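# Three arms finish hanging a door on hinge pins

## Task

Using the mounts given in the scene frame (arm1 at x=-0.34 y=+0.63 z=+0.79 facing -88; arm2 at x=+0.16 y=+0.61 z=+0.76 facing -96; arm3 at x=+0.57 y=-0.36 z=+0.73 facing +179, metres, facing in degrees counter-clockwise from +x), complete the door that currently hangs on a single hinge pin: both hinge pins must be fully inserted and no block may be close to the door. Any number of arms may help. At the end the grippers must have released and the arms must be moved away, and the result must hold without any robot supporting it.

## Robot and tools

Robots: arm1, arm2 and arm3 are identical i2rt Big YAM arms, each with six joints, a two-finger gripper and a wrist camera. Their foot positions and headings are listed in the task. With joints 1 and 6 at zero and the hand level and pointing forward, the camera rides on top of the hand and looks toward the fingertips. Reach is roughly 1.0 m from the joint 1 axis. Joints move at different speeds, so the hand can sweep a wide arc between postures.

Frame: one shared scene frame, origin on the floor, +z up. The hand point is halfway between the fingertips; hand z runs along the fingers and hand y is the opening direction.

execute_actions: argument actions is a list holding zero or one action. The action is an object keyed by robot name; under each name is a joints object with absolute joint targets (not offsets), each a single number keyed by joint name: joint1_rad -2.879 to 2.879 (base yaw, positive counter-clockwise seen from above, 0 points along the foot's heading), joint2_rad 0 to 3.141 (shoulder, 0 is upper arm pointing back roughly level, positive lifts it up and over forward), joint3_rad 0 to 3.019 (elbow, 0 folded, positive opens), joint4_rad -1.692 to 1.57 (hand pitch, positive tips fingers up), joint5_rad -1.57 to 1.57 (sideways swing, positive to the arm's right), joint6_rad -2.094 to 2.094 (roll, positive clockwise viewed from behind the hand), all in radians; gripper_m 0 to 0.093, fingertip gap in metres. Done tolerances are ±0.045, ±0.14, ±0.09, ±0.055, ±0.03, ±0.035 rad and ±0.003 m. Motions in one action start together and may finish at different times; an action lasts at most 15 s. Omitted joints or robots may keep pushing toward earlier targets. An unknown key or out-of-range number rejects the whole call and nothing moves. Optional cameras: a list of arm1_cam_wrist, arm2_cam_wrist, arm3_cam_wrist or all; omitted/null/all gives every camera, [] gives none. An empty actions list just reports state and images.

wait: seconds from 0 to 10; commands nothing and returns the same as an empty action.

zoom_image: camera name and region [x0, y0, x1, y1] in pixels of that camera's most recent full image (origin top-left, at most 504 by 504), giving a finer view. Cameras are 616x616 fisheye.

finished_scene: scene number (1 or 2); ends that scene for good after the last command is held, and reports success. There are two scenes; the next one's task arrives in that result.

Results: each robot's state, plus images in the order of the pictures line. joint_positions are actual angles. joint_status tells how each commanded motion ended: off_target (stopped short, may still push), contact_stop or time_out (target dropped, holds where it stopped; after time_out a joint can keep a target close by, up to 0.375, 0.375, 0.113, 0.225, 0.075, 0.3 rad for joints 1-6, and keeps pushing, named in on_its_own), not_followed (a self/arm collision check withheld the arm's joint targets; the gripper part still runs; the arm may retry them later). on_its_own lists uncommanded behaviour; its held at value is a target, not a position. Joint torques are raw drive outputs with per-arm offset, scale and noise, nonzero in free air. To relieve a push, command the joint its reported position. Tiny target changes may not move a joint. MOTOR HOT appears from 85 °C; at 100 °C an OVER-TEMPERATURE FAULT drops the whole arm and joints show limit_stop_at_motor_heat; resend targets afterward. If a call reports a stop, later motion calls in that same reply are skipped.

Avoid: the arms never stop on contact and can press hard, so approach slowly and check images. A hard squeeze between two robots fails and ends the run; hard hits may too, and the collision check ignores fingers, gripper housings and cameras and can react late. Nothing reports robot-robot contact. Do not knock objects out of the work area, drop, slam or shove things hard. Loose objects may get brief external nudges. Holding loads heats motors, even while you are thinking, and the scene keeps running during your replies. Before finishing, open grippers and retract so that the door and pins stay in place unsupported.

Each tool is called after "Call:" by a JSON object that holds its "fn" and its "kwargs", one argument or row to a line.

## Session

Call:
{"fn": "execute_actions", "kwargs": {
  "actions": []
}}

Scene clock: 0.00 s.
Joint torques (N m, as the arm reports them, + toward a larger angle): no reading
Motor temperatures (°C, as the motors report them): arm1=[26 23 37 25 27 26] | arm2=[25 30 37 25 26 27] | arm3=[23 31 37 26 25 26]
arm1.joint_positions: joint1_rad=-0.055 joint2_rad=+0.643 joint3_rad=+1.691 joint4_rad=-1.598 joint5_rad=+0.138 joint6_rad=+0.024 gripper_m=+0.094
arm1.joint_status: not commanded
arm1.hand: x=-0.3743 y=+0.4685 z=+1.4090 quat_wxyz=(-0.303, -0.654, -0.578, +0.383) (m; scene frame)
arm2.joint_positions: joint1_rad=+0.045 joint2_rad=+0.388 joint3_rad=+1.584 joint4_rad=-1.589 joint5_rad=+0.134 joint6_rad=-0.670 gripper_m=+0.095
arm2.joint_status: not commanded
arm2.hand: x=+0.1315 y=+0.5519 z=+1.3614 quat_wxyz=(-0.178, -0.419, -0.715, +0.530) (m; scene frame)
arm3.joint_positions: joint1_rad=-0.872 joint2_rad=+0.338 joint3_rad=+1.335 joint4_rad=-1.462 joint5_rad=-0.086 joint6_rad=-0.705 gripper_m=+0.094
arm3.joint_status: not commanded
arm3.hand: x=+0.4871 y=-0.2787 z=+1.2580 quat_wxyz=(-0.350, +0.849, -0.055, -0.393) (m; scene frame)
pictures: arm1_cam_wrist, arm2_cam_wrist, arm3_cam_wrist
Images, in order (width x height): arm1_cam_wrist 616x616, arm2_cam_wrist 616x616, arm3_cam_wrist 616x616.

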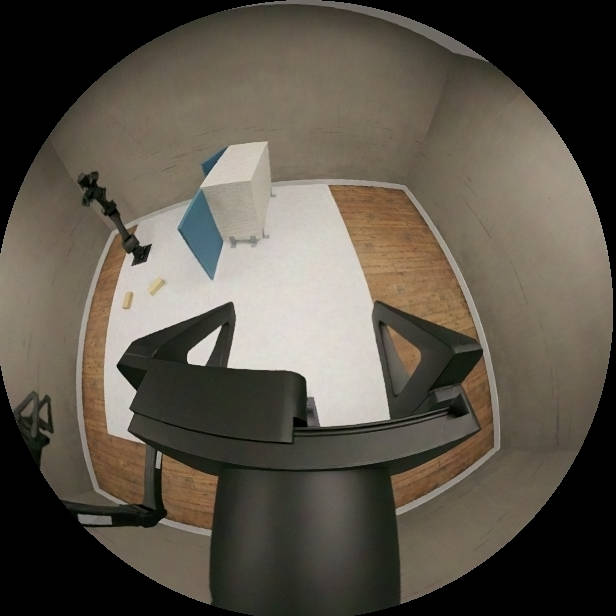

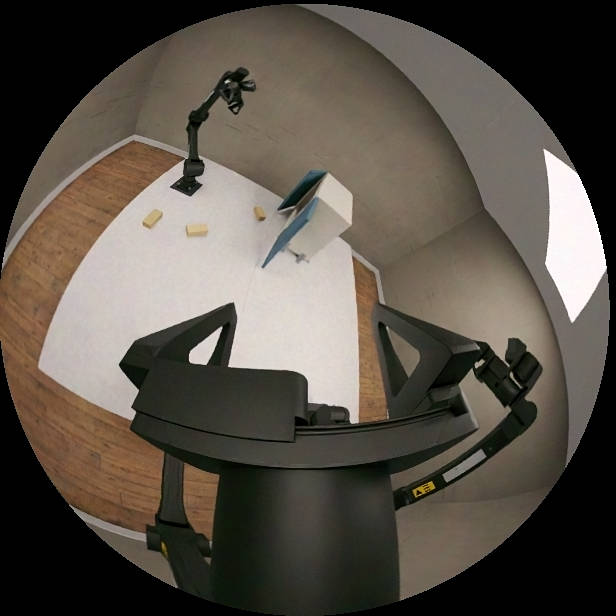

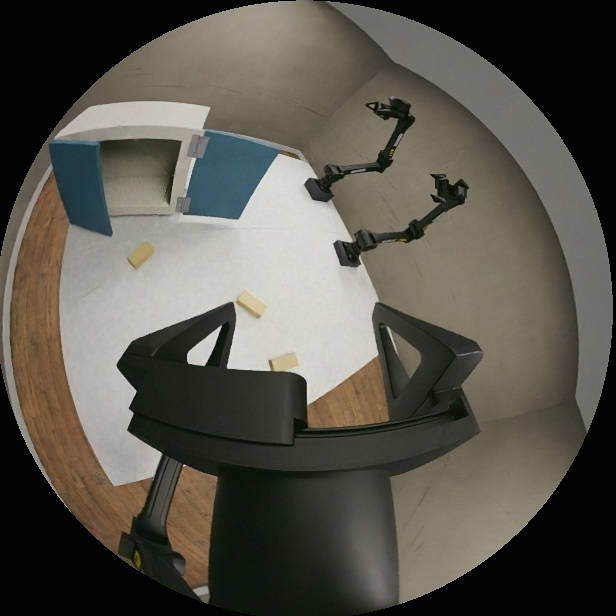

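Take a closer look with arm3 facing the hinges.

Call:
{"fn": "execute_actions", "kwargs": {
  "actions": [
    {"arm3":{"joints":{"joint1_rad":-0.2,"joint2_rad":1.2,"joint3_rad":0.9,"joint4_rad":-0.2,"joint5_rad":0,"joint6_rad":0}},"arm1":{"joints":{"joint1_rad":0.296,"joint2_rad":0.695,"joint3_rad":1.355,"joint4_rad":-1.489,"joint5_rad":0,"joint6_rad":0}}}
  ]
}}

Scene clock: 4.77 s.
Joint torques (N m, as the arm reports them, + toward a larger angle): arm1=[ 0.23 -0.47  8.63  1.89 -0.23 -0.21] | arm2=[-0.6   6.78  6.74  2.06  0.05  0.17] | arm3=[ 0.41 -7.16 10.95  2.41 -0.15  0.09]
Motor temperatures (°C, as the motors report them): arm1=[26 23 38 25 27 26] | arm2=[25 30 38 25 26 27] | arm3=[23 31 38 26 25 26]
arm1.joint_positions: joint1_rad=+0.292 joint2_rad=+0.695 joint3_rad=+1.341 joint4_rad=-1.508 joint5_rad=+0.002 joint6_rad=+0.015 gripper_m=+0.094
arm1.joint_status: all done
arm1.hand: x=-0.2698 y=+0.4005 z=+1.2627 quat_wxyz=(-0.284, -0.553, -0.758, +0.197) (m; scene frame)
arm2.joint_positions: joint1_rad=+0.045 joint2_rad=+0.388 joint3_rad=+1.584 joint4_rad=-1.589 joint5_rad=+0.134 joint6_rad=-0.670 gripper_m=+0.095
arm2.joint_status: not commanded
arm2.hand: x=+0.1315 y=+0.5519 z=+1.3614 quat_wxyz=(-0.178, -0.419, -0.715, +0.530) (m; scene frame)
arm3.joint_positions: joint1_rad=-0.203 joint2_rad=+1.192 joint3_rad=+0.886 joint4_rad=-0.221 joint5_rad=+0.001 joint6_rad=-0.008 gripper_m=+0.094
arm3.joint_status: all done
arm3.hand: x=+0.0609 y=-0.2436 z=+0.9957 quat_wxyz=(-0.057, +0.862, -0.091, -0.495) (m; scene frame)
pictures: arm1_cam_wrist, arm2_cam_wrist, arm3_cam_wrist
Images, in order (width x height): arm1_cam_wrist 616x616, arm2_cam_wrist 616x616, arm3_cam_wrist 616x616.

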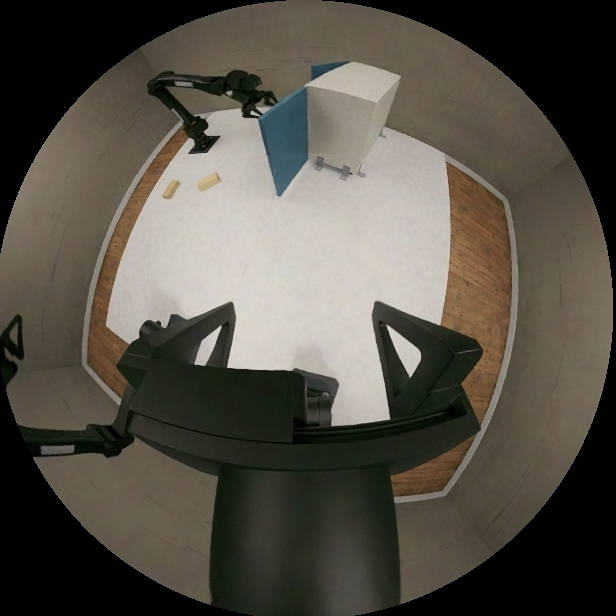

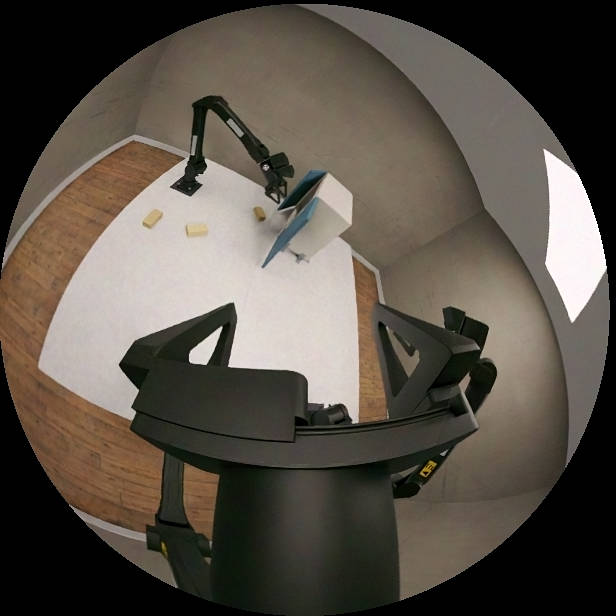

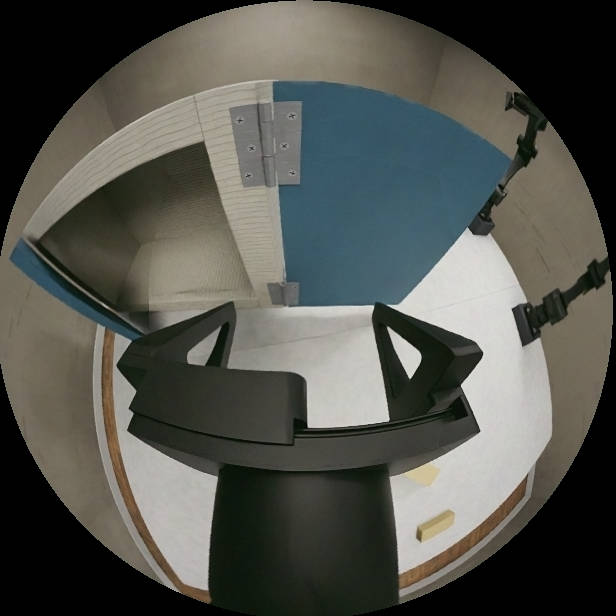

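Call:
{"fn": "zoom_image", "kwargs": {
  "camera": "arm3_cam_wrist",
  "region": [215, 80, 345, 320]
}}

Call:
{"fn": "zoom_image", "kwargs": {
  "camera": "arm1_cam_wrist",
  "region": [130, 50, 460, 330]
}}

Region (215, 80, 345, 320) of arm3_cam_wrist's 616x616 image, scaled by 2.100, with more detail than that image has; it fills the left 273 columns of this view, and the rest is white.

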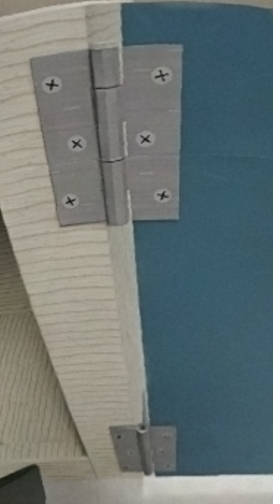

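Region (130, 50, 460, 330) of arm1_cam_wrist's 616x616 image, scaled by 1.527, with more detail than that image has; it fills the top 428 rows of this view, and the rest is white.

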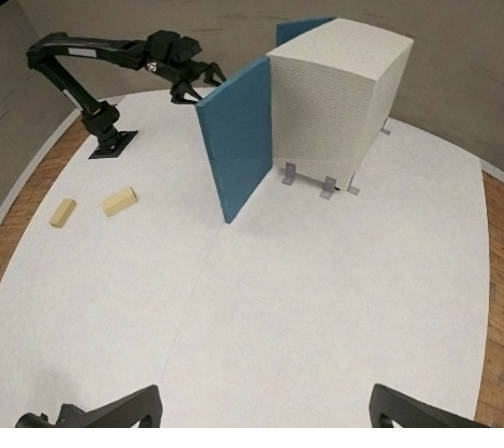

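Call:
{"fn": "execute_actions", "kwargs": {
  "actions": [
    {"arm3":{"joints":{"joint1_rad":-0.2,"joint2_rad":1.5,"joint3_rad":0.5,"joint4_rad":1.3}}}
  ],
  "cameras": ["arm3_cam_wrist"]
}}

Scene clock: 15.30 s.
Joint torques (N m, as the arm reports them, + toward a larger angle): arm1=[ 0.11  0.06  8.66  1.87 -0.23 -0.2 ] | arm2=[-0.4   6.64  6.8   1.86  0.04  0.17] | arm3=[ 0.47 -8.85  7.42  2.42 -0.15  0.11]
Motor temperatures (°C, as the motors report them): arm1=[26 23 40 25 27 26] | arm2=[25 30 38 25 26 27] | arm3=[23 31 41 27 25 26]
arm1.joint_positions: joint1_rad=+0.292 joint2_rad=+0.695 joint3_rad=+1.341 joint4_rad=-1.508 joint5_rad=+0.002 joint6_rad=+0.015 gripper_m=+0.094
arm1.joint_status: not commanded
arm1.hand: x=-0.2698 y=+0.4005 z=+1.2627 quat_wxyz=(-0.284, -0.553, -0.758, +0.197) (m; scene frame)
arm2.joint_positions: joint1_rad=+0.045 joint2_rad=+0.388 joint3_rad=+1.584 joint4_rad=-1.589 joint5_rad=+0.134 joint6_rad=-0.670 gripper_m=+0.095
arm2.joint_status: not commanded
arm2.hand: x=+0.1315 y=+0.5519 z=+1.3614 quat_wxyz=(-0.178, -0.419, -0.715, +0.530) (m; scene frame)
arm3.joint_positions: joint1_rad=-0.203 joint2_rad=+1.515 joint3_rad=+0.484 joint4_rad=+1.279 joint5_rad=+0.001 joint6_rad=-0.008 gripper_m=+0.094
arm3.joint_status: all done
arm3.hand: x=+0.0788 y=-0.2475 z=+0.9721 quat_wxyz=(-0.090, +0.611, -0.065, -0.784) (m; scene frame)
pictures: arm3_cam_wrist
Images, in order (width x height): arm3_cam_wrist 616x616.

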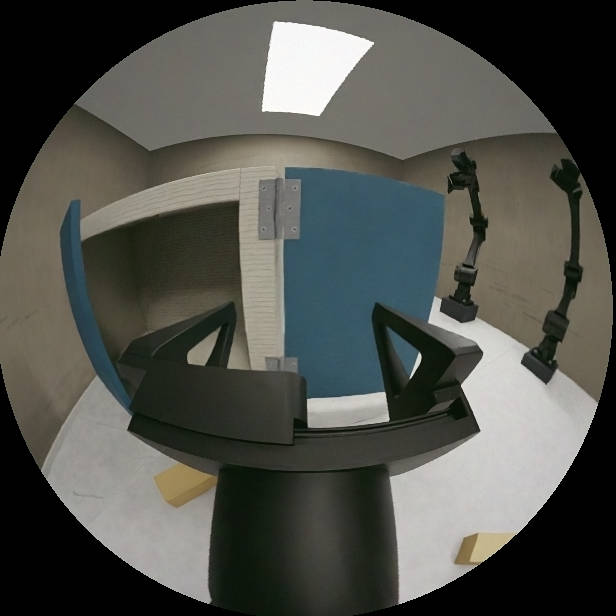

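Call:
{"fn": "zoom_image", "kwargs": {
  "camera": "arm3_cam_wrist",
  "region": [40, 440, 240, 540]
}}

Call:
{"fn": "zoom_image", "kwargs": {
  "camera": "arm3_cam_wrist",
  "region": [240, 160, 330, 390]
}}

Region (40, 440, 240, 540) of arm3_cam_wrist's 616x616 image, scaled by 2.520, with more detail than that image has.

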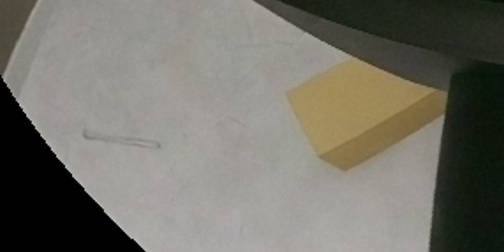

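Region (240, 160, 330, 390) of arm3_cam_wrist's 616x616 image, scaled by 2.191, with more detail than that image has; it fills the left 197 columns of this view, and the rest is white.

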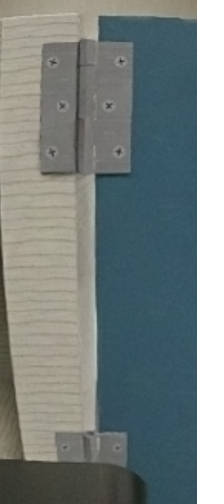

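Call:
{"fn": "execute_actions", "kwargs": {
  "actions": [
    {"arm3":{"joints":{"joint2_rad":1.3,"joint3_rad":0.8,"joint4_rad":-0.82}}}
  ],
  "cameras": []
}}

Call:
{"fn": "execute_actions", "kwargs": {
  "actions": [
    {"arm3":{"joints":{"joint1_rad":0.5,"joint2_rad":1.457,"joint3_rad":1.0,"joint4_rad":-0.82}}}
  ],
  "cameras": ["arm3_cam_wrist"]
}}

Scene clock: 30.13 s.
Joint torques (N m, as the arm reports them, + toward a larger angle): arm1=[-0.11 -0.07  8.65  1.85 -0.24 -0.21] | arm2=[-0.75  6.54  6.68  1.94  0.07  0.17] | arm3=[ 0.52 -6.45  9.74  0.54 -0.15  0.09]
Motor temperatures (°C, as the motors report them): arm1=[26 23 41 25 27 26] | arm2=[25 30 39 25 26 27] | arm3=[23 31 41 27 25 26]
arm1.joint_positions: joint1_rad=+0.292 joint2_rad=+0.695 joint3_rad=+1.341 joint4_rad=-1.508 joint5_rad=+0.002 joint6_rad=+0.015 gripper_m=+0.094
arm1.joint_status: not commanded
arm1.hand: x=-0.2698 y=+0.4005 z=+1.2627 quat_wxyz=(-0.284, -0.553, -0.758, +0.197) (m; scene frame)
arm2.joint_positions: joint1_rad=+0.045 joint2_rad=+0.388 joint3_rad=+1.584 joint4_rad=-1.589 joint5_rad=+0.134 joint6_rad=-0.670 gripper_m=+0.095
arm2.joint_status: not commanded
arm2.hand: x=+0.1315 y=+0.5519 z=+1.3614 quat_wxyz=(-0.178, -0.419, -0.715, +0.530) (m; scene frame)
arm3.joint_positions: joint1_rad=-0.203 joint2_rad=+1.289 joint3_rad=+0.780 joint4_rad=-0.809 joint5_rad=+0.001 joint6_rad=-0.008 gripper_m=+0.094
arm3.joint_status: all done
arm3.hand: x=+0.2022 y=-0.2749 z=+0.8161 quat_wxyz=(-0.015, +0.986, -0.105, -0.125) (m; scene frame)
pictures: none
No camera images: the call's "cameras" was empty. Leave "cameras" out to get every camera's image.

Scene clock: 31.43 s.
Joint torques (N m, as the arm reports them, + toward a larger angle): arm1=[ 0.12  0.    8.65  1.89 -0.23 -0.21] | arm2=[-0.57  6.73  6.54  1.91  0.05  0.17] | arm3=[ 0.34 -9.55 11.14  0.6  -0.14  0.09]
Motor temperatures (°C, as the motors report them): arm1=[26 23 41 25 27 26] | arm2=[25 30 39 25 26 27] | arm3=[23 31 41 27 25 26]
arm1.joint_positions: joint1_rad=+0.292 joint2_rad=+0.695 joint3_rad=+1.341 joint4_rad=-1.508 joint5_rad=+0.002 joint6_rad=+0.015 gripper_m=+0.094
arm1.joint_status: not commanded
arm1.hand: x=-0.2698 y=+0.4005 z=+1.2627 quat_wxyz=(-0.284, -0.553, -0.758, +0.197) (m; scene frame)
arm2.joint_positions: joint1_rad=+0.045 joint2_rad=+0.388 joint3_rad=+1.584 joint4_rad=-1.589 joint5_rad=+0.134 joint6_rad=-0.670 gripper_m=+0.095
arm2.joint_status: not commanded
arm2.hand: x=+0.1315 y=+0.5519 z=+1.3614 quat_wxyz=(-0.178, -0.419, -0.715, +0.530) (m; scene frame)
arm3.joint_positions: joint1_rad=+0.499 joint2_rad=+1.458 joint3_rad=+0.967 joint4_rad=-0.815 joint5_rad=+0.000 joint6_rad=-0.006 gripper_m=+0.094
arm3.joint_status: all done
arm3.hand: x=+0.1732 y=-0.5652 z=+0.8236 quat_wxyz=(+0.031, +0.962, +0.240, -0.128) (m; scene frame)
pictures: arm3_cam_wrist
Images, in order (width x height): arm3_cam_wrist 616x616.

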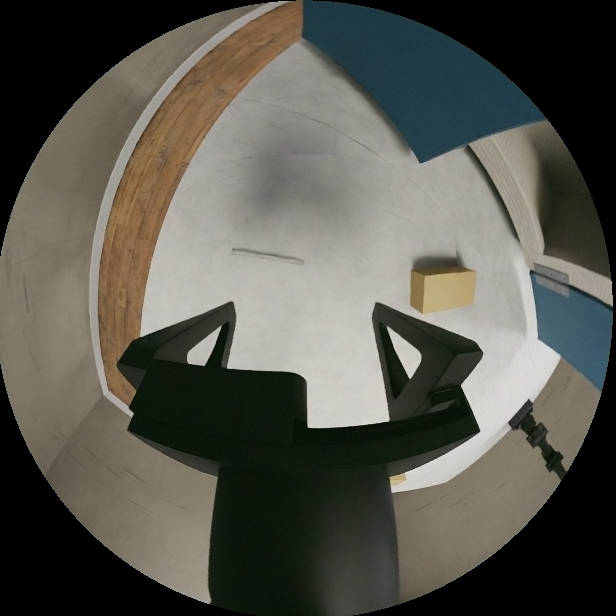

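Call:
{"fn": "execute_actions", "kwargs": {
  "actions": [
    {"arm3":{"joints":{"joint1_rad":0.625,"joint2_rad":1.627,"joint3_rad":1.06,"joint4_rad":-0.753,"joint6_rad":-1.27,"gripper_m":0.04}}}
  ],
  "cameras": ["arm3_cam_wrist"]
}}

Scene clock: 51.57 s.
Joint torques (N m, as the arm reports them, + toward a larger angle): arm1=[ 0.21  0.02  8.66  1.9  -0.24 -0.21] | arm2=[-0.77  6.48  6.68  1.92  0.06  0.16] | arm3=[ -0.65 -11.82  10.02   1.03  -0.27  -0.03]
Motor temperatures (°C, as the motors report them): arm1=[26 23 42 25 27 26] | arm2=[25 30 39 25 26 27] | arm3=[23 32 44 26 25 26]
arm1.joint_positions: joint1_rad=+0.292 joint2_rad=+0.695 joint3_rad=+1.341 joint4_rad=-1.508 joint5_rad=+0.002 joint6_rad=+0.015 gripper_m=+0.094
arm1.joint_status: not commanded
arm1.hand: x=-0.2698 y=+0.4005 z=+1.2627 quat_wxyz=(-0.284, -0.553, -0.758, +0.197) (m; scene frame)
arm2.joint_positions: joint1_rad=+0.045 joint2_rad=+0.388 joint3_rad=+1.584 joint4_rad=-1.589 joint5_rad=+0.134 joint6_rad=-0.670 gripper_m=+0.095
arm2.joint_status: not commanded
arm2.hand: x=+0.1315 y=+0.5519 z=+1.3614 quat_wxyz=(-0.178, -0.419, -0.715, +0.530) (m; scene frame)
arm3.joint_positions: joint1_rad=+0.631 joint2_rad=+1.633 joint3_rad=+1.031 joint4_rad=-0.762 joint5_rad=+0.000 joint6_rad=-1.262 gripper_m=+0.040
arm3.joint_status: all done
arm3.hand: x=+0.1791 y=-0.6332 z=+0.7736 quat_wxyz=(-0.033, +0.588, +0.802, -0.097) (m; scene frame)
pictures: arm3_cam_wrist
Images, in order (width x height): arm3_cam_wrist 616x616.

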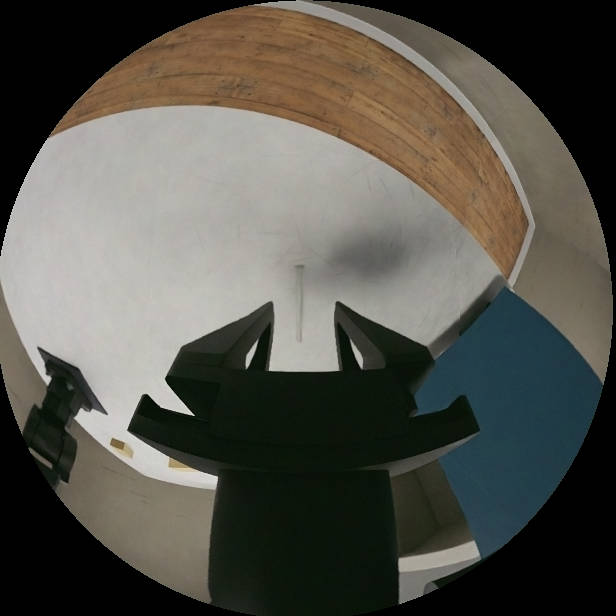

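Call:
{"fn": "execute_actions", "kwargs": {
  "actions": [
    {"arm3":{"joints":{"joint1_rad":0.585,"joint2_rad":1.72,"joint3_rad":1.0,"joint4_rad":-0.66}}}
  ],
  "cameras": ["arm3_cam_wrist"]
}}

Scene clock: 63.33 s.
Joint torques (N m, as the arm reports them, + toward a larger angle): arm1=[ 0.18 -0.03  8.62  1.85 -0.23 -0.21] | arm2=[-0.59  7.02  6.77  1.98  0.03  0.19] | arm3=[ -0.65 -10.88   6.67   1.11  -0.2   -0.01]
Motor temperatures (°C, as the motors report them): arm1=[26 23 42 25 27 26] | arm2=[25 30 39 25 26 27] | arm3=[23 32 44 26 25 26]
arm1.joint_positions: joint1_rad=+0.292 joint2_rad=+0.695 joint3_rad=+1.341 joint4_rad=-1.508 joint5_rad=+0.002 joint6_rad=+0.015 gripper_m=+0.094
arm1.joint_status: not commanded
arm1.hand: x=-0.2698 y=+0.4005 z=+1.2627 quat_wxyz=(-0.284, -0.553, -0.758, +0.197) (m; scene frame)
arm2.joint_positions: joint1_rad=+0.045 joint2_rad=+0.388 joint3_rad=+1.584 joint4_rad=-1.589 joint5_rad=+0.134 joint6_rad=-0.670 gripper_m=+0.095
arm2.joint_status: not commanded
arm2.hand: x=+0.1315 y=+0.5519 z=+1.3614 quat_wxyz=(-0.178, -0.419, -0.715, +0.530) (m; scene frame)
arm3.joint_positions: joint1_rad=+0.592 joint2_rad=+1.705 joint3_rad=+1.005 joint4_rad=-0.669 joint5_rad=+0.000 joint6_rad=-1.263 gripper_m=+0.040
arm3.joint_status: all done
arm3.hand: x=+0.1662 y=-0.6190 z=+0.7363 quat_wxyz=(-0.034, +0.603, +0.791, -0.094) (m; scene frame)
pictures: arm3_cam_wrist
Images, in order (width x height): arm3_cam_wrist 616x616.

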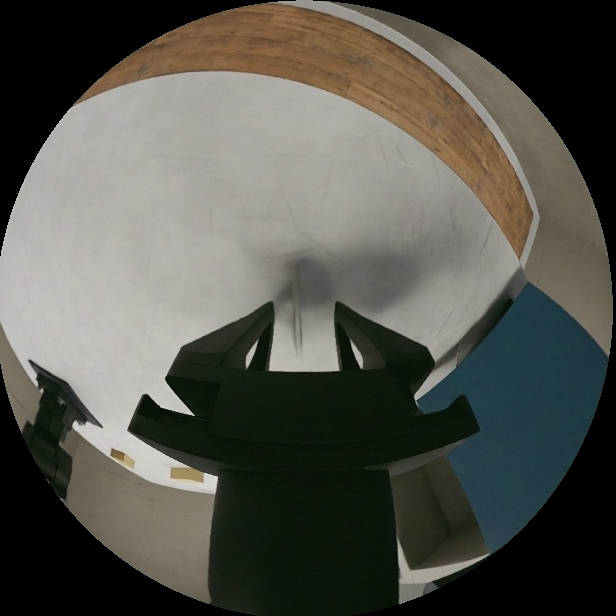

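Call:
{"fn": "execute_actions", "kwargs": {
  "actions": [
    {"arm3":{"joints":{"joint2_rad":1.75}}}
  ],
  "cameras": []
}}

Call:
{"fn": "execute_actions", "kwargs": {
  "actions": [
    {"arm3":{"joints":{"gripper_m":0.0}}}
  ],
  "cameras": ["arm3_cam_wrist"]
}}

Call:
{"fn": "execute_actions", "kwargs": {
  "actions": [
    {"arm3":{"joints":{"joint2_rad":1.4,"joint3_rad":0.8,"joint4_rad":-0.7}}}
  ],
  "cameras": ["arm3_cam_wrist"]
}}

Scene clock: 68.13 s.
Joint torques (N m, as the arm reports them, + toward a larger angle): arm1=[ 0.05  0.02  8.6   1.9  -0.23 -0.21] | arm2=[-0.46  6.91  6.73  2.04  0.04  0.16] | arm3=[-0.34 -8.55  6.69  1.07 -0.2   0.  ]
Motor temperatures (°C, as the motors report them): arm1=[26 23 42 25 27 26] | arm2=[25 30 39 25 26 27] | arm3=[23 32 43 26 25 26]
arm1.joint_positions: joint1_rad=+0.292 joint2_rad=+0.695 joint3_rad=+1.341 joint4_rad=-1.508 joint5_rad=+0.002 joint6_rad=+0.015 gripper_m=+0.094
arm1.joint_status: not commanded
arm1.hand: x=-0.2698 y=+0.4005 z=+1.2627 quat_wxyz=(-0.284, -0.553, -0.758, +0.197) (m; scene frame)
arm2.joint_positions: joint1_rad=+0.045 joint2_rad=+0.388 joint3_rad=+1.584 joint4_rad=-1.589 joint5_rad=+0.134 joint6_rad=-0.670 gripper_m=+0.095
arm2.joint_status: not commanded
arm2.hand: x=+0.1315 y=+0.5519 z=+1.3614 quat_wxyz=(-0.178, -0.419, -0.715, +0.530) (m; scene frame)
arm3.joint_positions: joint1_rad=+0.592 joint2_rad=+1.707 joint3_rad=+1.005 joint4_rad=-0.669 joint5_rad=+0.000 joint6_rad=-1.263 gripper_m=+0.040
arm3.joint_status: all done
arm3.hand: x=+0.1664 y=-0.6189 z=+0.7355 quat_wxyz=(-0.034, +0.603, +0.791, -0.093) (m; scene frame)
pictures: none
No camera images: the call's "cameras" was empty. Leave "cameras" out to get every camera's image.

Scene clock: 68.70 s.
Joint torques (N m, as the arm reports them, + toward a larger angle): arm1=[ 0.05 -0.13  8.66  1.86 -0.25 -0.2 ] | arm2=[-0.2   6.25  6.84  1.9   0.04  0.15] | arm3=[-0.1  -9.17  6.59  1.01 -0.2   0.  ]
Motor temperatures (°C, as the motors report them): arm1=[26 23 42 25 27 26] | arm2=[25 30 39 25 26 27] | arm3=[23 32 43 26 25 26]
arm1.joint_positions: joint1_rad=+0.292 joint2_rad=+0.695 joint3_rad=+1.341 joint4_rad=-1.508 joint5_rad=+0.002 joint6_rad=+0.015 gripper_m=+0.094
arm1.joint_status: not commanded
arm1.hand: x=-0.2698 y=+0.4005 z=+1.2627 quat_wxyz=(-0.284, -0.553, -0.758, +0.197) (m; scene frame)
arm2.joint_positions: joint1_rad=+0.045 joint2_rad=+0.388 joint3_rad=+1.584 joint4_rad=-1.589 joint5_rad=+0.134 joint6_rad=-0.670 gripper_m=+0.095
arm2.joint_status: not commanded
arm2.hand: x=+0.1315 y=+0.5519 z=+1.3614 quat_wxyz=(-0.178, -0.419, -0.715, +0.530) (m; scene frame)
arm3.joint_positions: joint1_rad=+0.592 joint2_rad=+1.714 joint3_rad=+1.005 joint4_rad=-0.669 joint5_rad=+0.000 joint6_rad=-1.264 gripper_m=+0.002
arm3.joint_status: all done
arm3.hand: x=+0.1671 y=-0.6184 z=+0.7321 quat_wxyz=(-0.032, +0.603, +0.792, -0.090) (m; scene frame)
pictures: arm3_cam_wrist
Images, in order (width x height): arm3_cam_wrist 616x616.

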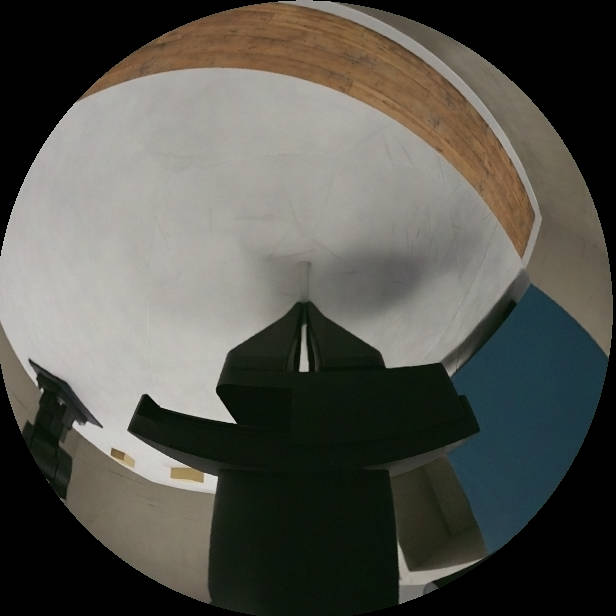

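Scene clock: 69.80 s.
Joint torques (N m, as the arm reports them, + toward a larger angle): arm1=[ 0.06 -0.12  8.68  1.84 -0.24 -0.21] | arm2=[-0.4   6.82  6.72  2.01  0.03  0.17] | arm3=[-0.63 -7.17  8.48  0.68 -0.21  0.01]
Motor temperatures (°C, as the motors report them): arm1=[26 23 42 25 27 26] | arm2=[25 30 39 25 26 27] | arm3=[23 32 43 26 25 26]
arm1.joint_positions: joint1_rad=+0.292 joint2_rad=+0.695 joint3_rad=+1.341 joint4_rad=-1.508 joint5_rad=+0.002 joint6_rad=+0.015 gripper_m=+0.094
arm1.joint_status: not commanded
arm1.hand: x=-0.2698 y=+0.4005 z=+1.2627 quat_wxyz=(-0.284, -0.553, -0.758, +0.197) (m; scene frame)
arm2.joint_positions: joint1_rad=+0.045 joint2_rad=+0.388 joint3_rad=+1.584 joint4_rad=-1.589 joint5_rad=+0.134 joint6_rad=-0.670 gripper_m=+0.095
arm2.joint_status: not commanded
arm2.hand: x=+0.1315 y=+0.5519 z=+1.3614 quat_wxyz=(-0.178, -0.419, -0.715, +0.530) (m; scene frame)
arm3.joint_positions: joint1_rad=+0.592 joint2_rad=+1.397 joint3_rad=+0.792 joint4_rad=-0.697 joint5_rad=+0.000 joint6_rad=-1.264 gripper_m=+0.002
arm3.joint_status: all done
arm3.hand: x=+0.2321 y=-0.5763 z=+0.7876 quat_wxyz=(-0.045, +0.601, +0.788, -0.126) (m; scene frame)
pictures: arm3_cam_wrist
Images, in order (width x height): arm3_cam_wrist 616x616.

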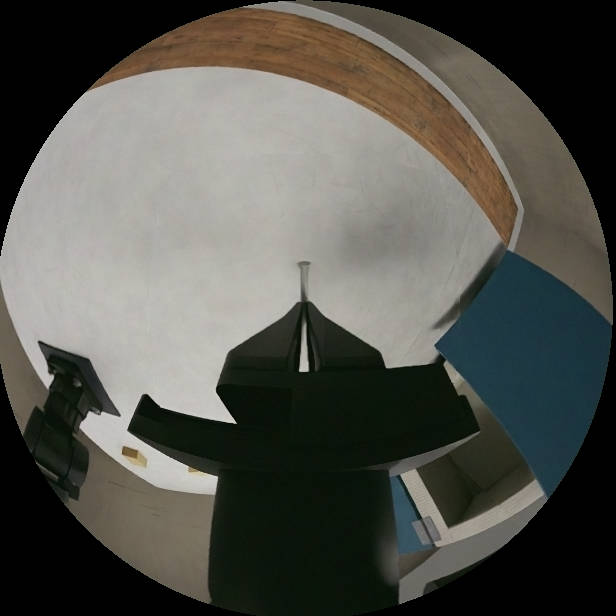

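Call:
{"fn": "execute_actions", "kwargs": {
  "actions": [
    {"arm3":{"joints":{"joint2_rad":1.1,"joint3_rad":0.6,"joint4_rad":-0.5,"joint6_rad":0.0}}}
  ],
  "cameras": []
}}

Call:
{"fn": "execute_actions", "kwargs": {
  "actions": [
    {"arm3":{"joints":{"joint1_rad":-0.19}}}
  ],
  "cameras": []
}}

Call:
{"fn": "execute_actions", "kwargs": {
  "actions": [
    {"arm3":{"joints":{"joint2_rad":1.221,"joint3_rad":0.57,"joint4_rad":0.668}}}
  ],
  "cameras": ["arm3_cam_wrist"]
}}

Scene clock: 79.77 s.
Joint torques (N m, as the arm reports them, + toward a larger angle): arm1=[ 0.09  0.12  8.62  1.92 -0.23 -0.21] | arm2=[-0.71  7.    6.54  1.9   0.05  0.19] | arm3=[-0.41 -4.9   8.59  1.9  -0.13  0.12]
Motor temperatures (°C, as the motors report them): arm1=[26 23 42 25 27 26] | arm2=[25 30 38 25 26 27] | arm3=[23 32 43 26 25 26]
arm1.joint_positions: joint1_rad=+0.292 joint2_rad=+0.695 joint3_rad=+1.341 joint4_rad=-1.508 joint5_rad=+0.002 joint6_rad=+0.015 gripper_m=+0.094
arm1.joint_status: not commanded
arm1.hand: x=-0.2698 y=+0.4005 z=+1.2627 quat_wxyz=(-0.284, -0.553, -0.758, +0.197) (m; scene frame)
arm2.joint_positions: joint1_rad=+0.045 joint2_rad=+0.388 joint3_rad=+1.584 joint4_rad=-1.589 joint5_rad=+0.134 joint6_rad=-0.670 gripper_m=+0.095
arm2.joint_status: not commanded
arm2.hand: x=+0.1315 y=+0.5519 z=+1.3614 quat_wxyz=(-0.178, -0.419, -0.715, +0.530) (m; scene frame)
arm3.joint_positions: joint1_rad=+0.592 joint2_rad=+1.098 joint3_rad=+0.600 joint4_rad=-0.516 joint5_rad=+0.000 joint6_rad=-0.008 gripper_m=+0.002
arm3.joint_status: all done
arm3.hand: x=+0.2548 y=-0.5616 z=+0.8342 quat_wxyz=(+0.077, +0.921, +0.277, -0.264) (m; scene frame)
pictures: none
No camera images: the call's "cameras" was empty. Leave "cameras" out to get every camera's image.

Scene clock: 81.10 s.
Joint torques (N m, as the arm reports them, + toward a larger angle): arm1=[ 0.19 -0.01  8.66  1.86 -0.22 -0.21] | arm2=[-0.67  6.68  6.72  1.93  0.08  0.14] | arm3=[-0.21 -4.97  8.64  1.82 -0.13  0.13]
Motor temperatures (°C, as the motors report them): arm1=[26 23 42 25 27 26] | arm2=[25 30 38 25 26 27] | arm3=[23 32 43 26 25 26]
arm1.joint_positions: joint1_rad=+0.292 joint2_rad=+0.695 joint3_rad=+1.341 joint4_rad=-1.508 joint5_rad=+0.002 joint6_rad=+0.015 gripper_m=+0.094
arm1.joint_status: not commanded
arm1.hand: x=-0.2698 y=+0.4005 z=+1.2627 quat_wxyz=(-0.284, -0.553, -0.758, +0.197) (m; scene frame)
arm2.joint_positions: joint1_rad=+0.045 joint2_rad=+0.388 joint3_rad=+1.584 joint4_rad=-1.589 joint5_rad=+0.134 joint6_rad=-0.670 gripper_m=+0.095
arm2.joint_status: not commanded
arm2.hand: x=+0.1315 y=+0.5519 z=+1.3614 quat_wxyz=(-0.178, -0.419, -0.715, +0.530) (m; scene frame)
arm3.joint_positions: joint1_rad=-0.182 joint2_rad=+1.098 joint3_rad=+0.600 joint4_rad=-0.516 joint5_rad=+0.000 joint6_rad=-0.007 gripper_m=+0.002
arm3.joint_status: all done
arm3.hand: x=+0.2019 y=-0.2831 z=+0.8344 quat_wxyz=(-0.028, +0.957, -0.092, -0.273) (m; scene frame)
pictures: none
No camera images: the call's "cameras" was empty. Leave "cameras" out to get every camera's image.

Scene clock: 82.73 s.
Joint torques (N m, as the arm reports them, + toward a larger angle): arm1=[ 0.25  0.07  8.65  1.87 -0.23 -0.22] | arm2=[-0.91  6.75  6.74  1.97  0.04  0.17] | arm3=[-0.37 -6.9   8.84  2.57 -0.11  0.12]
Motor temperatures (°C, as the motors report them): arm1=[26 23 42 25 27 26] | arm2=[25 30 38 25 26 27] | arm3=[23 32 43 26 25 26]
arm1.joint_positions: joint1_rad=+0.292 joint2_rad=+0.695 joint3_rad=+1.341 joint4_rad=-1.508 joint5_rad=+0.002 joint6_rad=+0.015 gripper_m=+0.094
arm1.joint_status: not commanded
arm1.hand: x=-0.2698 y=+0.4005 z=+1.2627 quat_wxyz=(-0.284, -0.553, -0.758, +0.197) (m; scene frame)
arm2.joint_positions: joint1_rad=+0.045 joint2_rad=+0.388 joint3_rad=+1.584 joint4_rad=-1.589 joint5_rad=+0.134 joint6_rad=-0.670 gripper_m=+0.095
arm2.joint_status: not commanded
arm2.hand: x=+0.1315 y=+0.5519 z=+1.3614 quat_wxyz=(-0.178, -0.419, -0.715, +0.530) (m; scene frame)
arm3.joint_positions: joint1_rad=-0.182 joint2_rad=+1.226 joint3_rad=+0.565 joint4_rad=+0.646 joint5_rad=+0.000 joint6_rad=-0.007 gripper_m=+0.002
arm3.joint_status: all done
arm3.hand: x=+0.0748 y=-0.2577 z=+0.9984 quat_wxyz=(-0.072, +0.709, -0.068, -0.698) (m; scene frame)
pictures: arm3_cam_wrist
Images, in order (width x height): arm3_cam_wrist 616x616.

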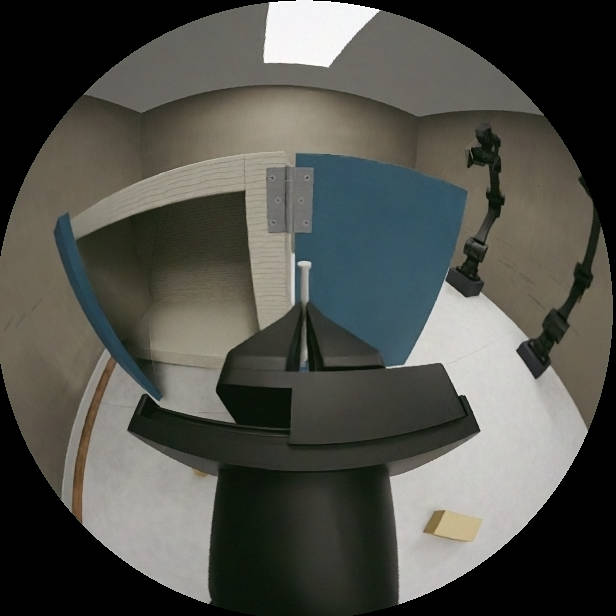

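Call:
{"fn": "zoom_image", "kwargs": {
  "camera": "arm3_cam_wrist",
  "region": [250, 140, 340, 310]
}}

Region (250, 140, 340, 310) of arm3_cam_wrist's 616x616 image, scaled by 2.965, with more detail than that image has; it fills the left 267 columns of this view, and the rest is white.

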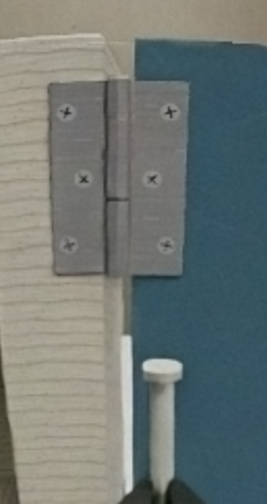

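Call:
{"fn": "execute_actions", "kwargs": {
  "actions": [
    {"arm3":{"joints":{"joint1_rad":-0.155,"joint2_rad":1.124,"joint3_rad":0.97,"joint4_rad":0.19}}}
  ],
  "cameras": ["arm3_cam_wrist"]
}}

Scene clock: 103.50 s.
Joint torques (N m, as the arm reports them, + toward a larger angle): arm1=[ 0.08  0.02  8.64  1.9  -0.23 -0.2 ] | arm2=[-0.72  6.79  6.61  1.9   0.03  0.19] | arm3=[ 1.16 -7.48 13.64  1.43 -0.13  0.1 ]
Motor temperatures (°C, as the motors report them): arm1=[26 23 42 25 27 26] | arm2=[25 30 38 25 26 27] | arm3=[23 31 44 27 25 26]
arm1.joint_positions: joint1_rad=+0.292 joint2_rad=+0.695 joint3_rad=+1.341 joint4_rad=-1.508 joint5_rad=+0.002 joint6_rad=+0.015 gripper_m=+0.094
arm1.joint_status: not commanded
arm1.hand: x=-0.2698 y=+0.4005 z=+1.2627 quat_wxyz=(-0.284, -0.553, -0.758, +0.197) (m; scene frame)
arm2.joint_positions: joint1_rad=+0.045 joint2_rad=+0.388 joint3_rad=+1.584 joint4_rad=-1.589 joint5_rad=+0.134 joint6_rad=-0.670 gripper_m=+0.095
arm2.joint_status: not commanded
arm2.hand: x=+0.1315 y=+0.5519 z=+1.3614 quat_wxyz=(-0.178, -0.419, -0.715, +0.530) (m; scene frame)
arm3.joint_positions: joint1_rad=-0.168 joint2_rad=+1.127 joint3_rad=+0.927 joint4_rad=+0.199 joint5_rad=+0.000 joint6_rad=-0.007 gripper_m=+0.002
arm3.joint_status: all done
arm3.hand: x=+0.0382 y=-0.2585 z=+1.1523 quat_wxyz=(-0.067, +0.705, -0.062, -0.704) (m; scene frame)
pictures: arm3_cam_wrist
Images, in order (width x height): arm3_cam_wrist 616x616.

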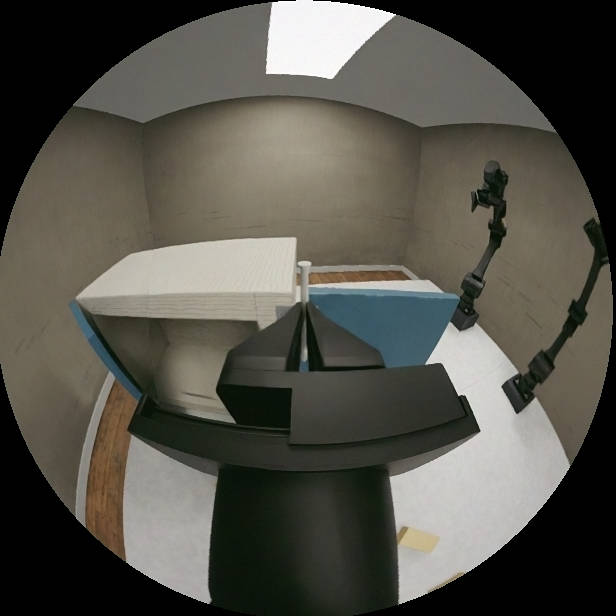

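Call:
{"fn": "execute_actions", "kwargs": {
  "actions": [
    {"arm3":{"joints":{"joint2_rad":1.29,"joint3_rad":1.12,"joint4_rad":0.2}},"arm2":{"joints":{"joint1_rad":-0.1,"joint2_rad":1.0,"joint3_rad":1.2,"joint4_rad":-0.6,"joint5_rad":0,"joint6_rad":0}}}
  ]
}}

Scene clock: 113.57 s.
Joint torques (N m, as the arm reports them, + toward a larger angle): arm1=[ 0.18 -0.04  8.63  1.84 -0.23 -0.22] | arm2=[-1.3  -5.84 14.23  2.67 -0.16  0.21] | arm3=[ 1.03 -8.58 14.51  1.66 -0.14  0.11]
Motor temperatures (°C, as the motors report them): arm1=[26 23 42 25 27 26] | arm2=[25 30 39 25 26 27] | arm3=[23 31 47 27 25 26]
arm1.joint_positions: joint1_rad=+0.292 joint2_rad=+0.695 joint3_rad=+1.341 joint4_rad=-1.508 joint5_rad=+0.002 joint6_rad=+0.015 gripper_m=+0.094
arm1.joint_status: not commanded
arm1.hand: x=-0.2698 y=+0.4005 z=+1.2627 quat_wxyz=(-0.284, -0.553, -0.758, +0.197) (m; scene frame)
arm2.joint_positions: joint1_rad=-0.094 joint2_rad=+0.999 joint3_rad=+1.169 joint4_rad=-0.628 joint5_rad=+0.004 joint6_rad=-0.009 gripper_m=+0.095
arm2.joint_status: all done
arm2.hand: x=+0.0636 y=+0.1509 z=+1.2065 quat_wxyz=(-0.334, -0.657, -0.536, +0.412) (m; scene frame)
arm3.joint_positions: joint1_rad=-0.168 joint2_rad=+1.291 joint3_rad=+1.069 joint4_rad=+0.199 joint5_rad=+0.000 joint6_rad=-0.007 gripper_m=+0.002
arm3.joint_status: all done
arm3.hand: x=-0.0210 y=-0.2475 z=+1.1501 quat_wxyz=(-0.067, +0.712, -0.063, -0.696) (m; scene frame)
pictures: arm1_cam_wrist, arm2_cam_wrist, arm3_cam_wrist
Images, in order (width x height): arm1_cam_wrist 616x616, arm2_cam_wrist 616x616, arm3_cam_wrist 616x616.

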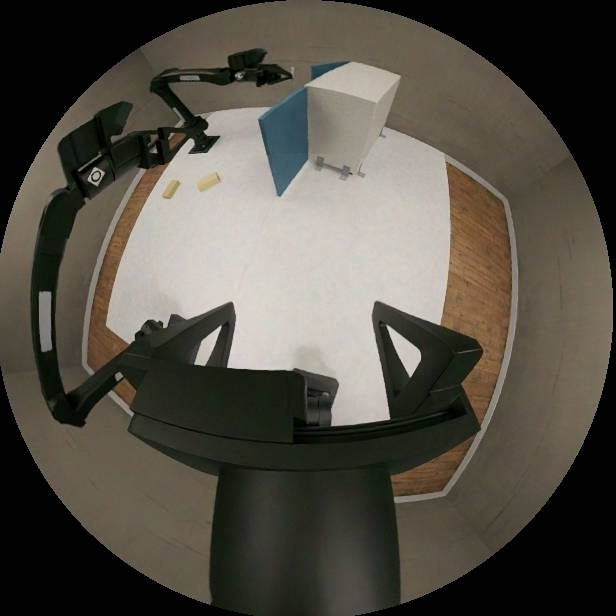

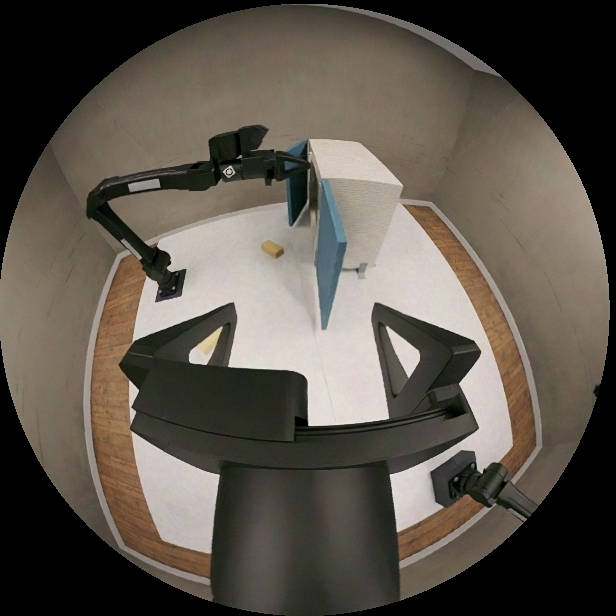

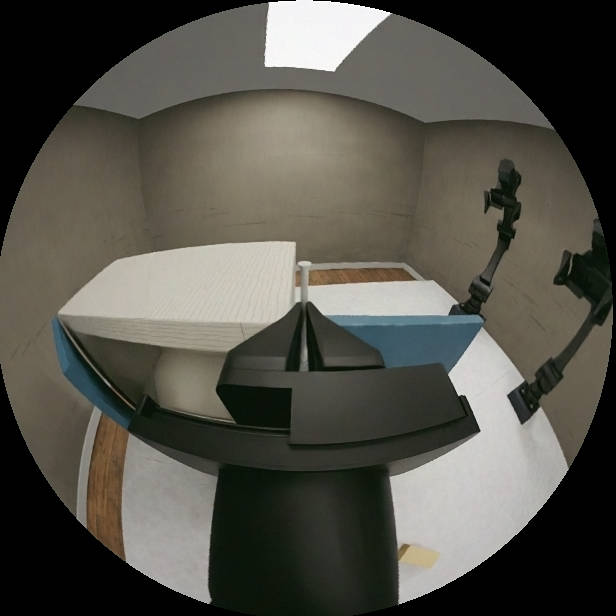

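Call:
{"fn": "zoom_image", "kwargs": {
  "camera": "arm2_cam_wrist",
  "region": [270, 130, 370, 230]
}}

Call:
{"fn": "zoom_image", "kwargs": {
  "camera": "arm1_cam_wrist",
  "region": [240, 40, 360, 140]
}}

Region (270, 130, 370, 230) of arm2_cam_wrist's 616x616 image, scaled by 5.040, with more detail than that image has.

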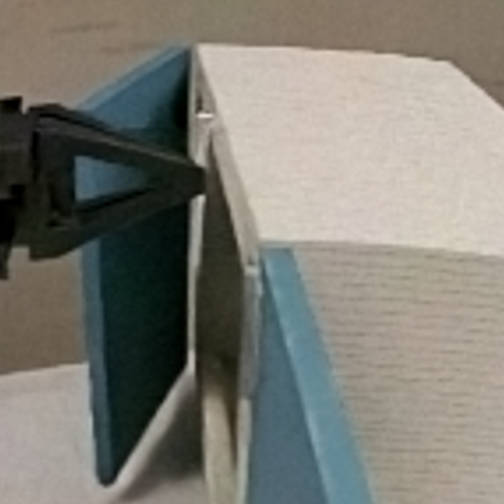

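Region (240, 40, 360, 140) of arm1_cam_wrist's 616x616 image, scaled by 4.200, with more detail than that image has.

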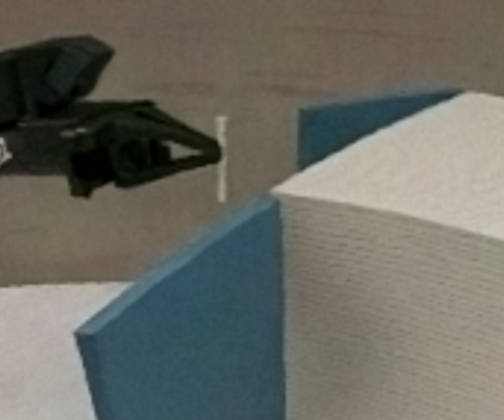

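Call:
{"fn": "execute_actions", "kwargs": {
  "actions": [
    {"arm3":{"joints":{"joint1_rad":-0.135,"joint2_rad":1.335,"joint3_rad":1.14,"joint4_rad":0.22}}}
  ]
}}

Call:
{"fn": "zoom_image", "kwargs": {
  "camera": "arm2_cam_wrist",
  "region": [270, 130, 370, 230]
}}

Call:
{"fn": "zoom_image", "kwargs": {
  "camera": "arm1_cam_wrist",
  "region": [240, 40, 360, 140]
}}

Scene clock: 131.93 s.
Joint torques (N m, as the arm reports them, + toward a larger angle): arm1=[ 0.    0.01  8.68  1.88 -0.24 -0.22] | arm2=[-0.82 -5.62 14.36  2.88 -0.13  0.22] | arm3=[ 0.68 -9.08 14.81  2.43 -0.15  0.1 ]
Motor temperatures (°C, as the motors report them): arm1=[26 23 42 25 27 26] | arm2=[25 29 43 25 26 27] | arm3=[23 32 52 27 25 26]
arm1.joint_positions: joint1_rad=+0.292 joint2_rad=+0.695 joint3_rad=+1.341 joint4_rad=-1.508 joint5_rad=+0.002 joint6_rad=+0.015 gripper_m=+0.094
arm1.joint_status: not commanded
arm1.hand: x=-0.2698 y=+0.4005 z=+1.2627 quat_wxyz=(-0.284, -0.553, -0.758, +0.197) (m; scene frame)
arm2.joint_positions: joint1_rad=-0.094 joint2_rad=+0.999 joint3_rad=+1.169 joint4_rad=-0.628 joint5_rad=+0.004 joint6_rad=-0.009 gripper_m=+0.095
arm2.joint_status: not commanded
arm2.hand: x=+0.0636 y=+0.1509 z=+1.2065 quat_wxyz=(-0.335, -0.657, -0.536, +0.412) (m; scene frame)
arm3.joint_positions: joint1_rad=-0.146 joint2_rad=+1.326 joint3_rad=+1.084 joint4_rad=+0.200 joint5_rad=+0.000 joint6_rad=-0.007 gripper_m=+0.002
arm3.joint_status: all done
arm3.hand: x=-0.0346 y=-0.2587 z=+1.1400 quat_wxyz=(-0.058, +0.719, -0.055, -0.690) (m; scene frame)
pictures: arm1_cam_wrist, arm2_cam_wrist, arm3_cam_wrist
Images, in order (width x height): arm1_cam_wrist 616x616, arm2_cam_wrist 616x616, arm3_cam_wrist 616x616.

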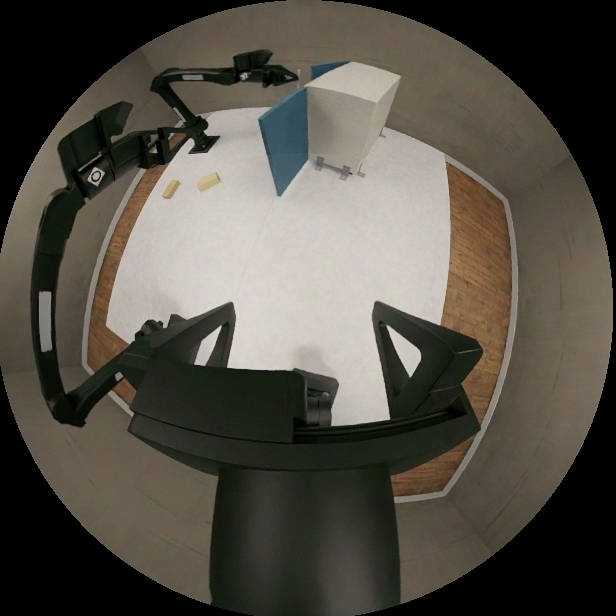

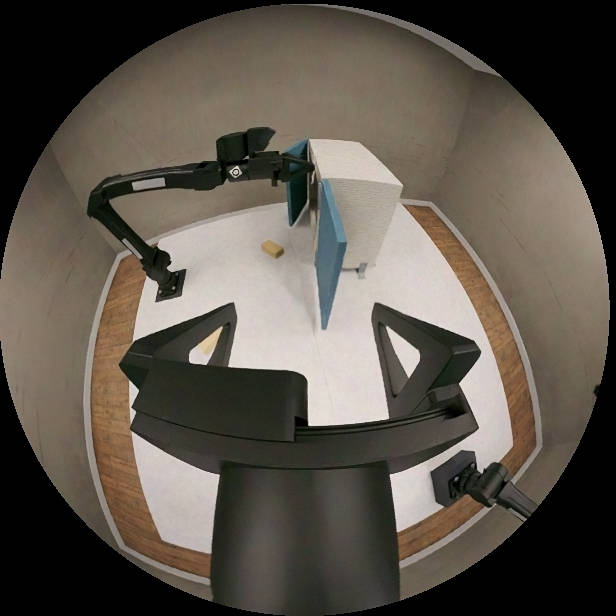

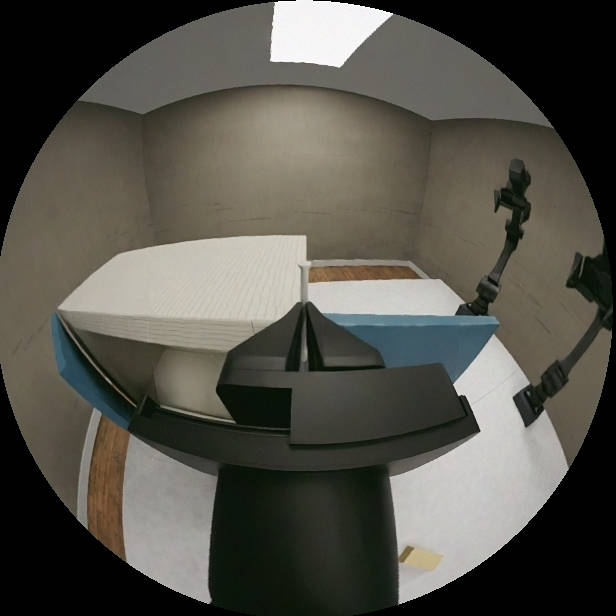

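Region (270, 130, 370, 230) of arm2_cam_wrist's 616x616 image, scaled by 5.040, with more detail than that image has.

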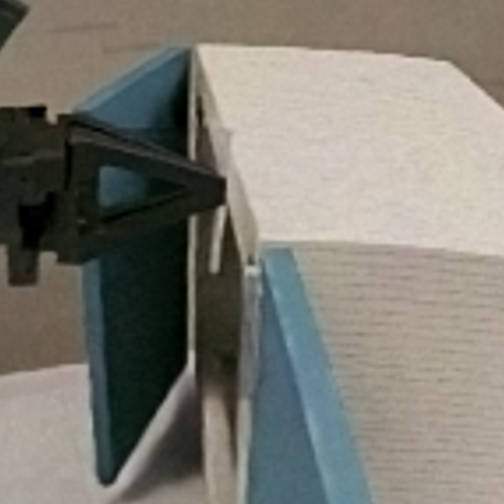

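Region (240, 40, 360, 140) of arm1_cam_wrist's 616x616 image, scaled by 4.200, with more detail than that image has.

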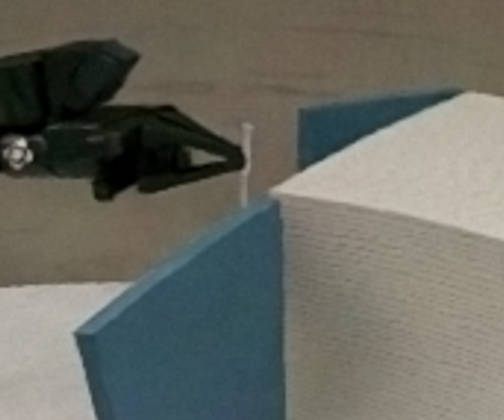

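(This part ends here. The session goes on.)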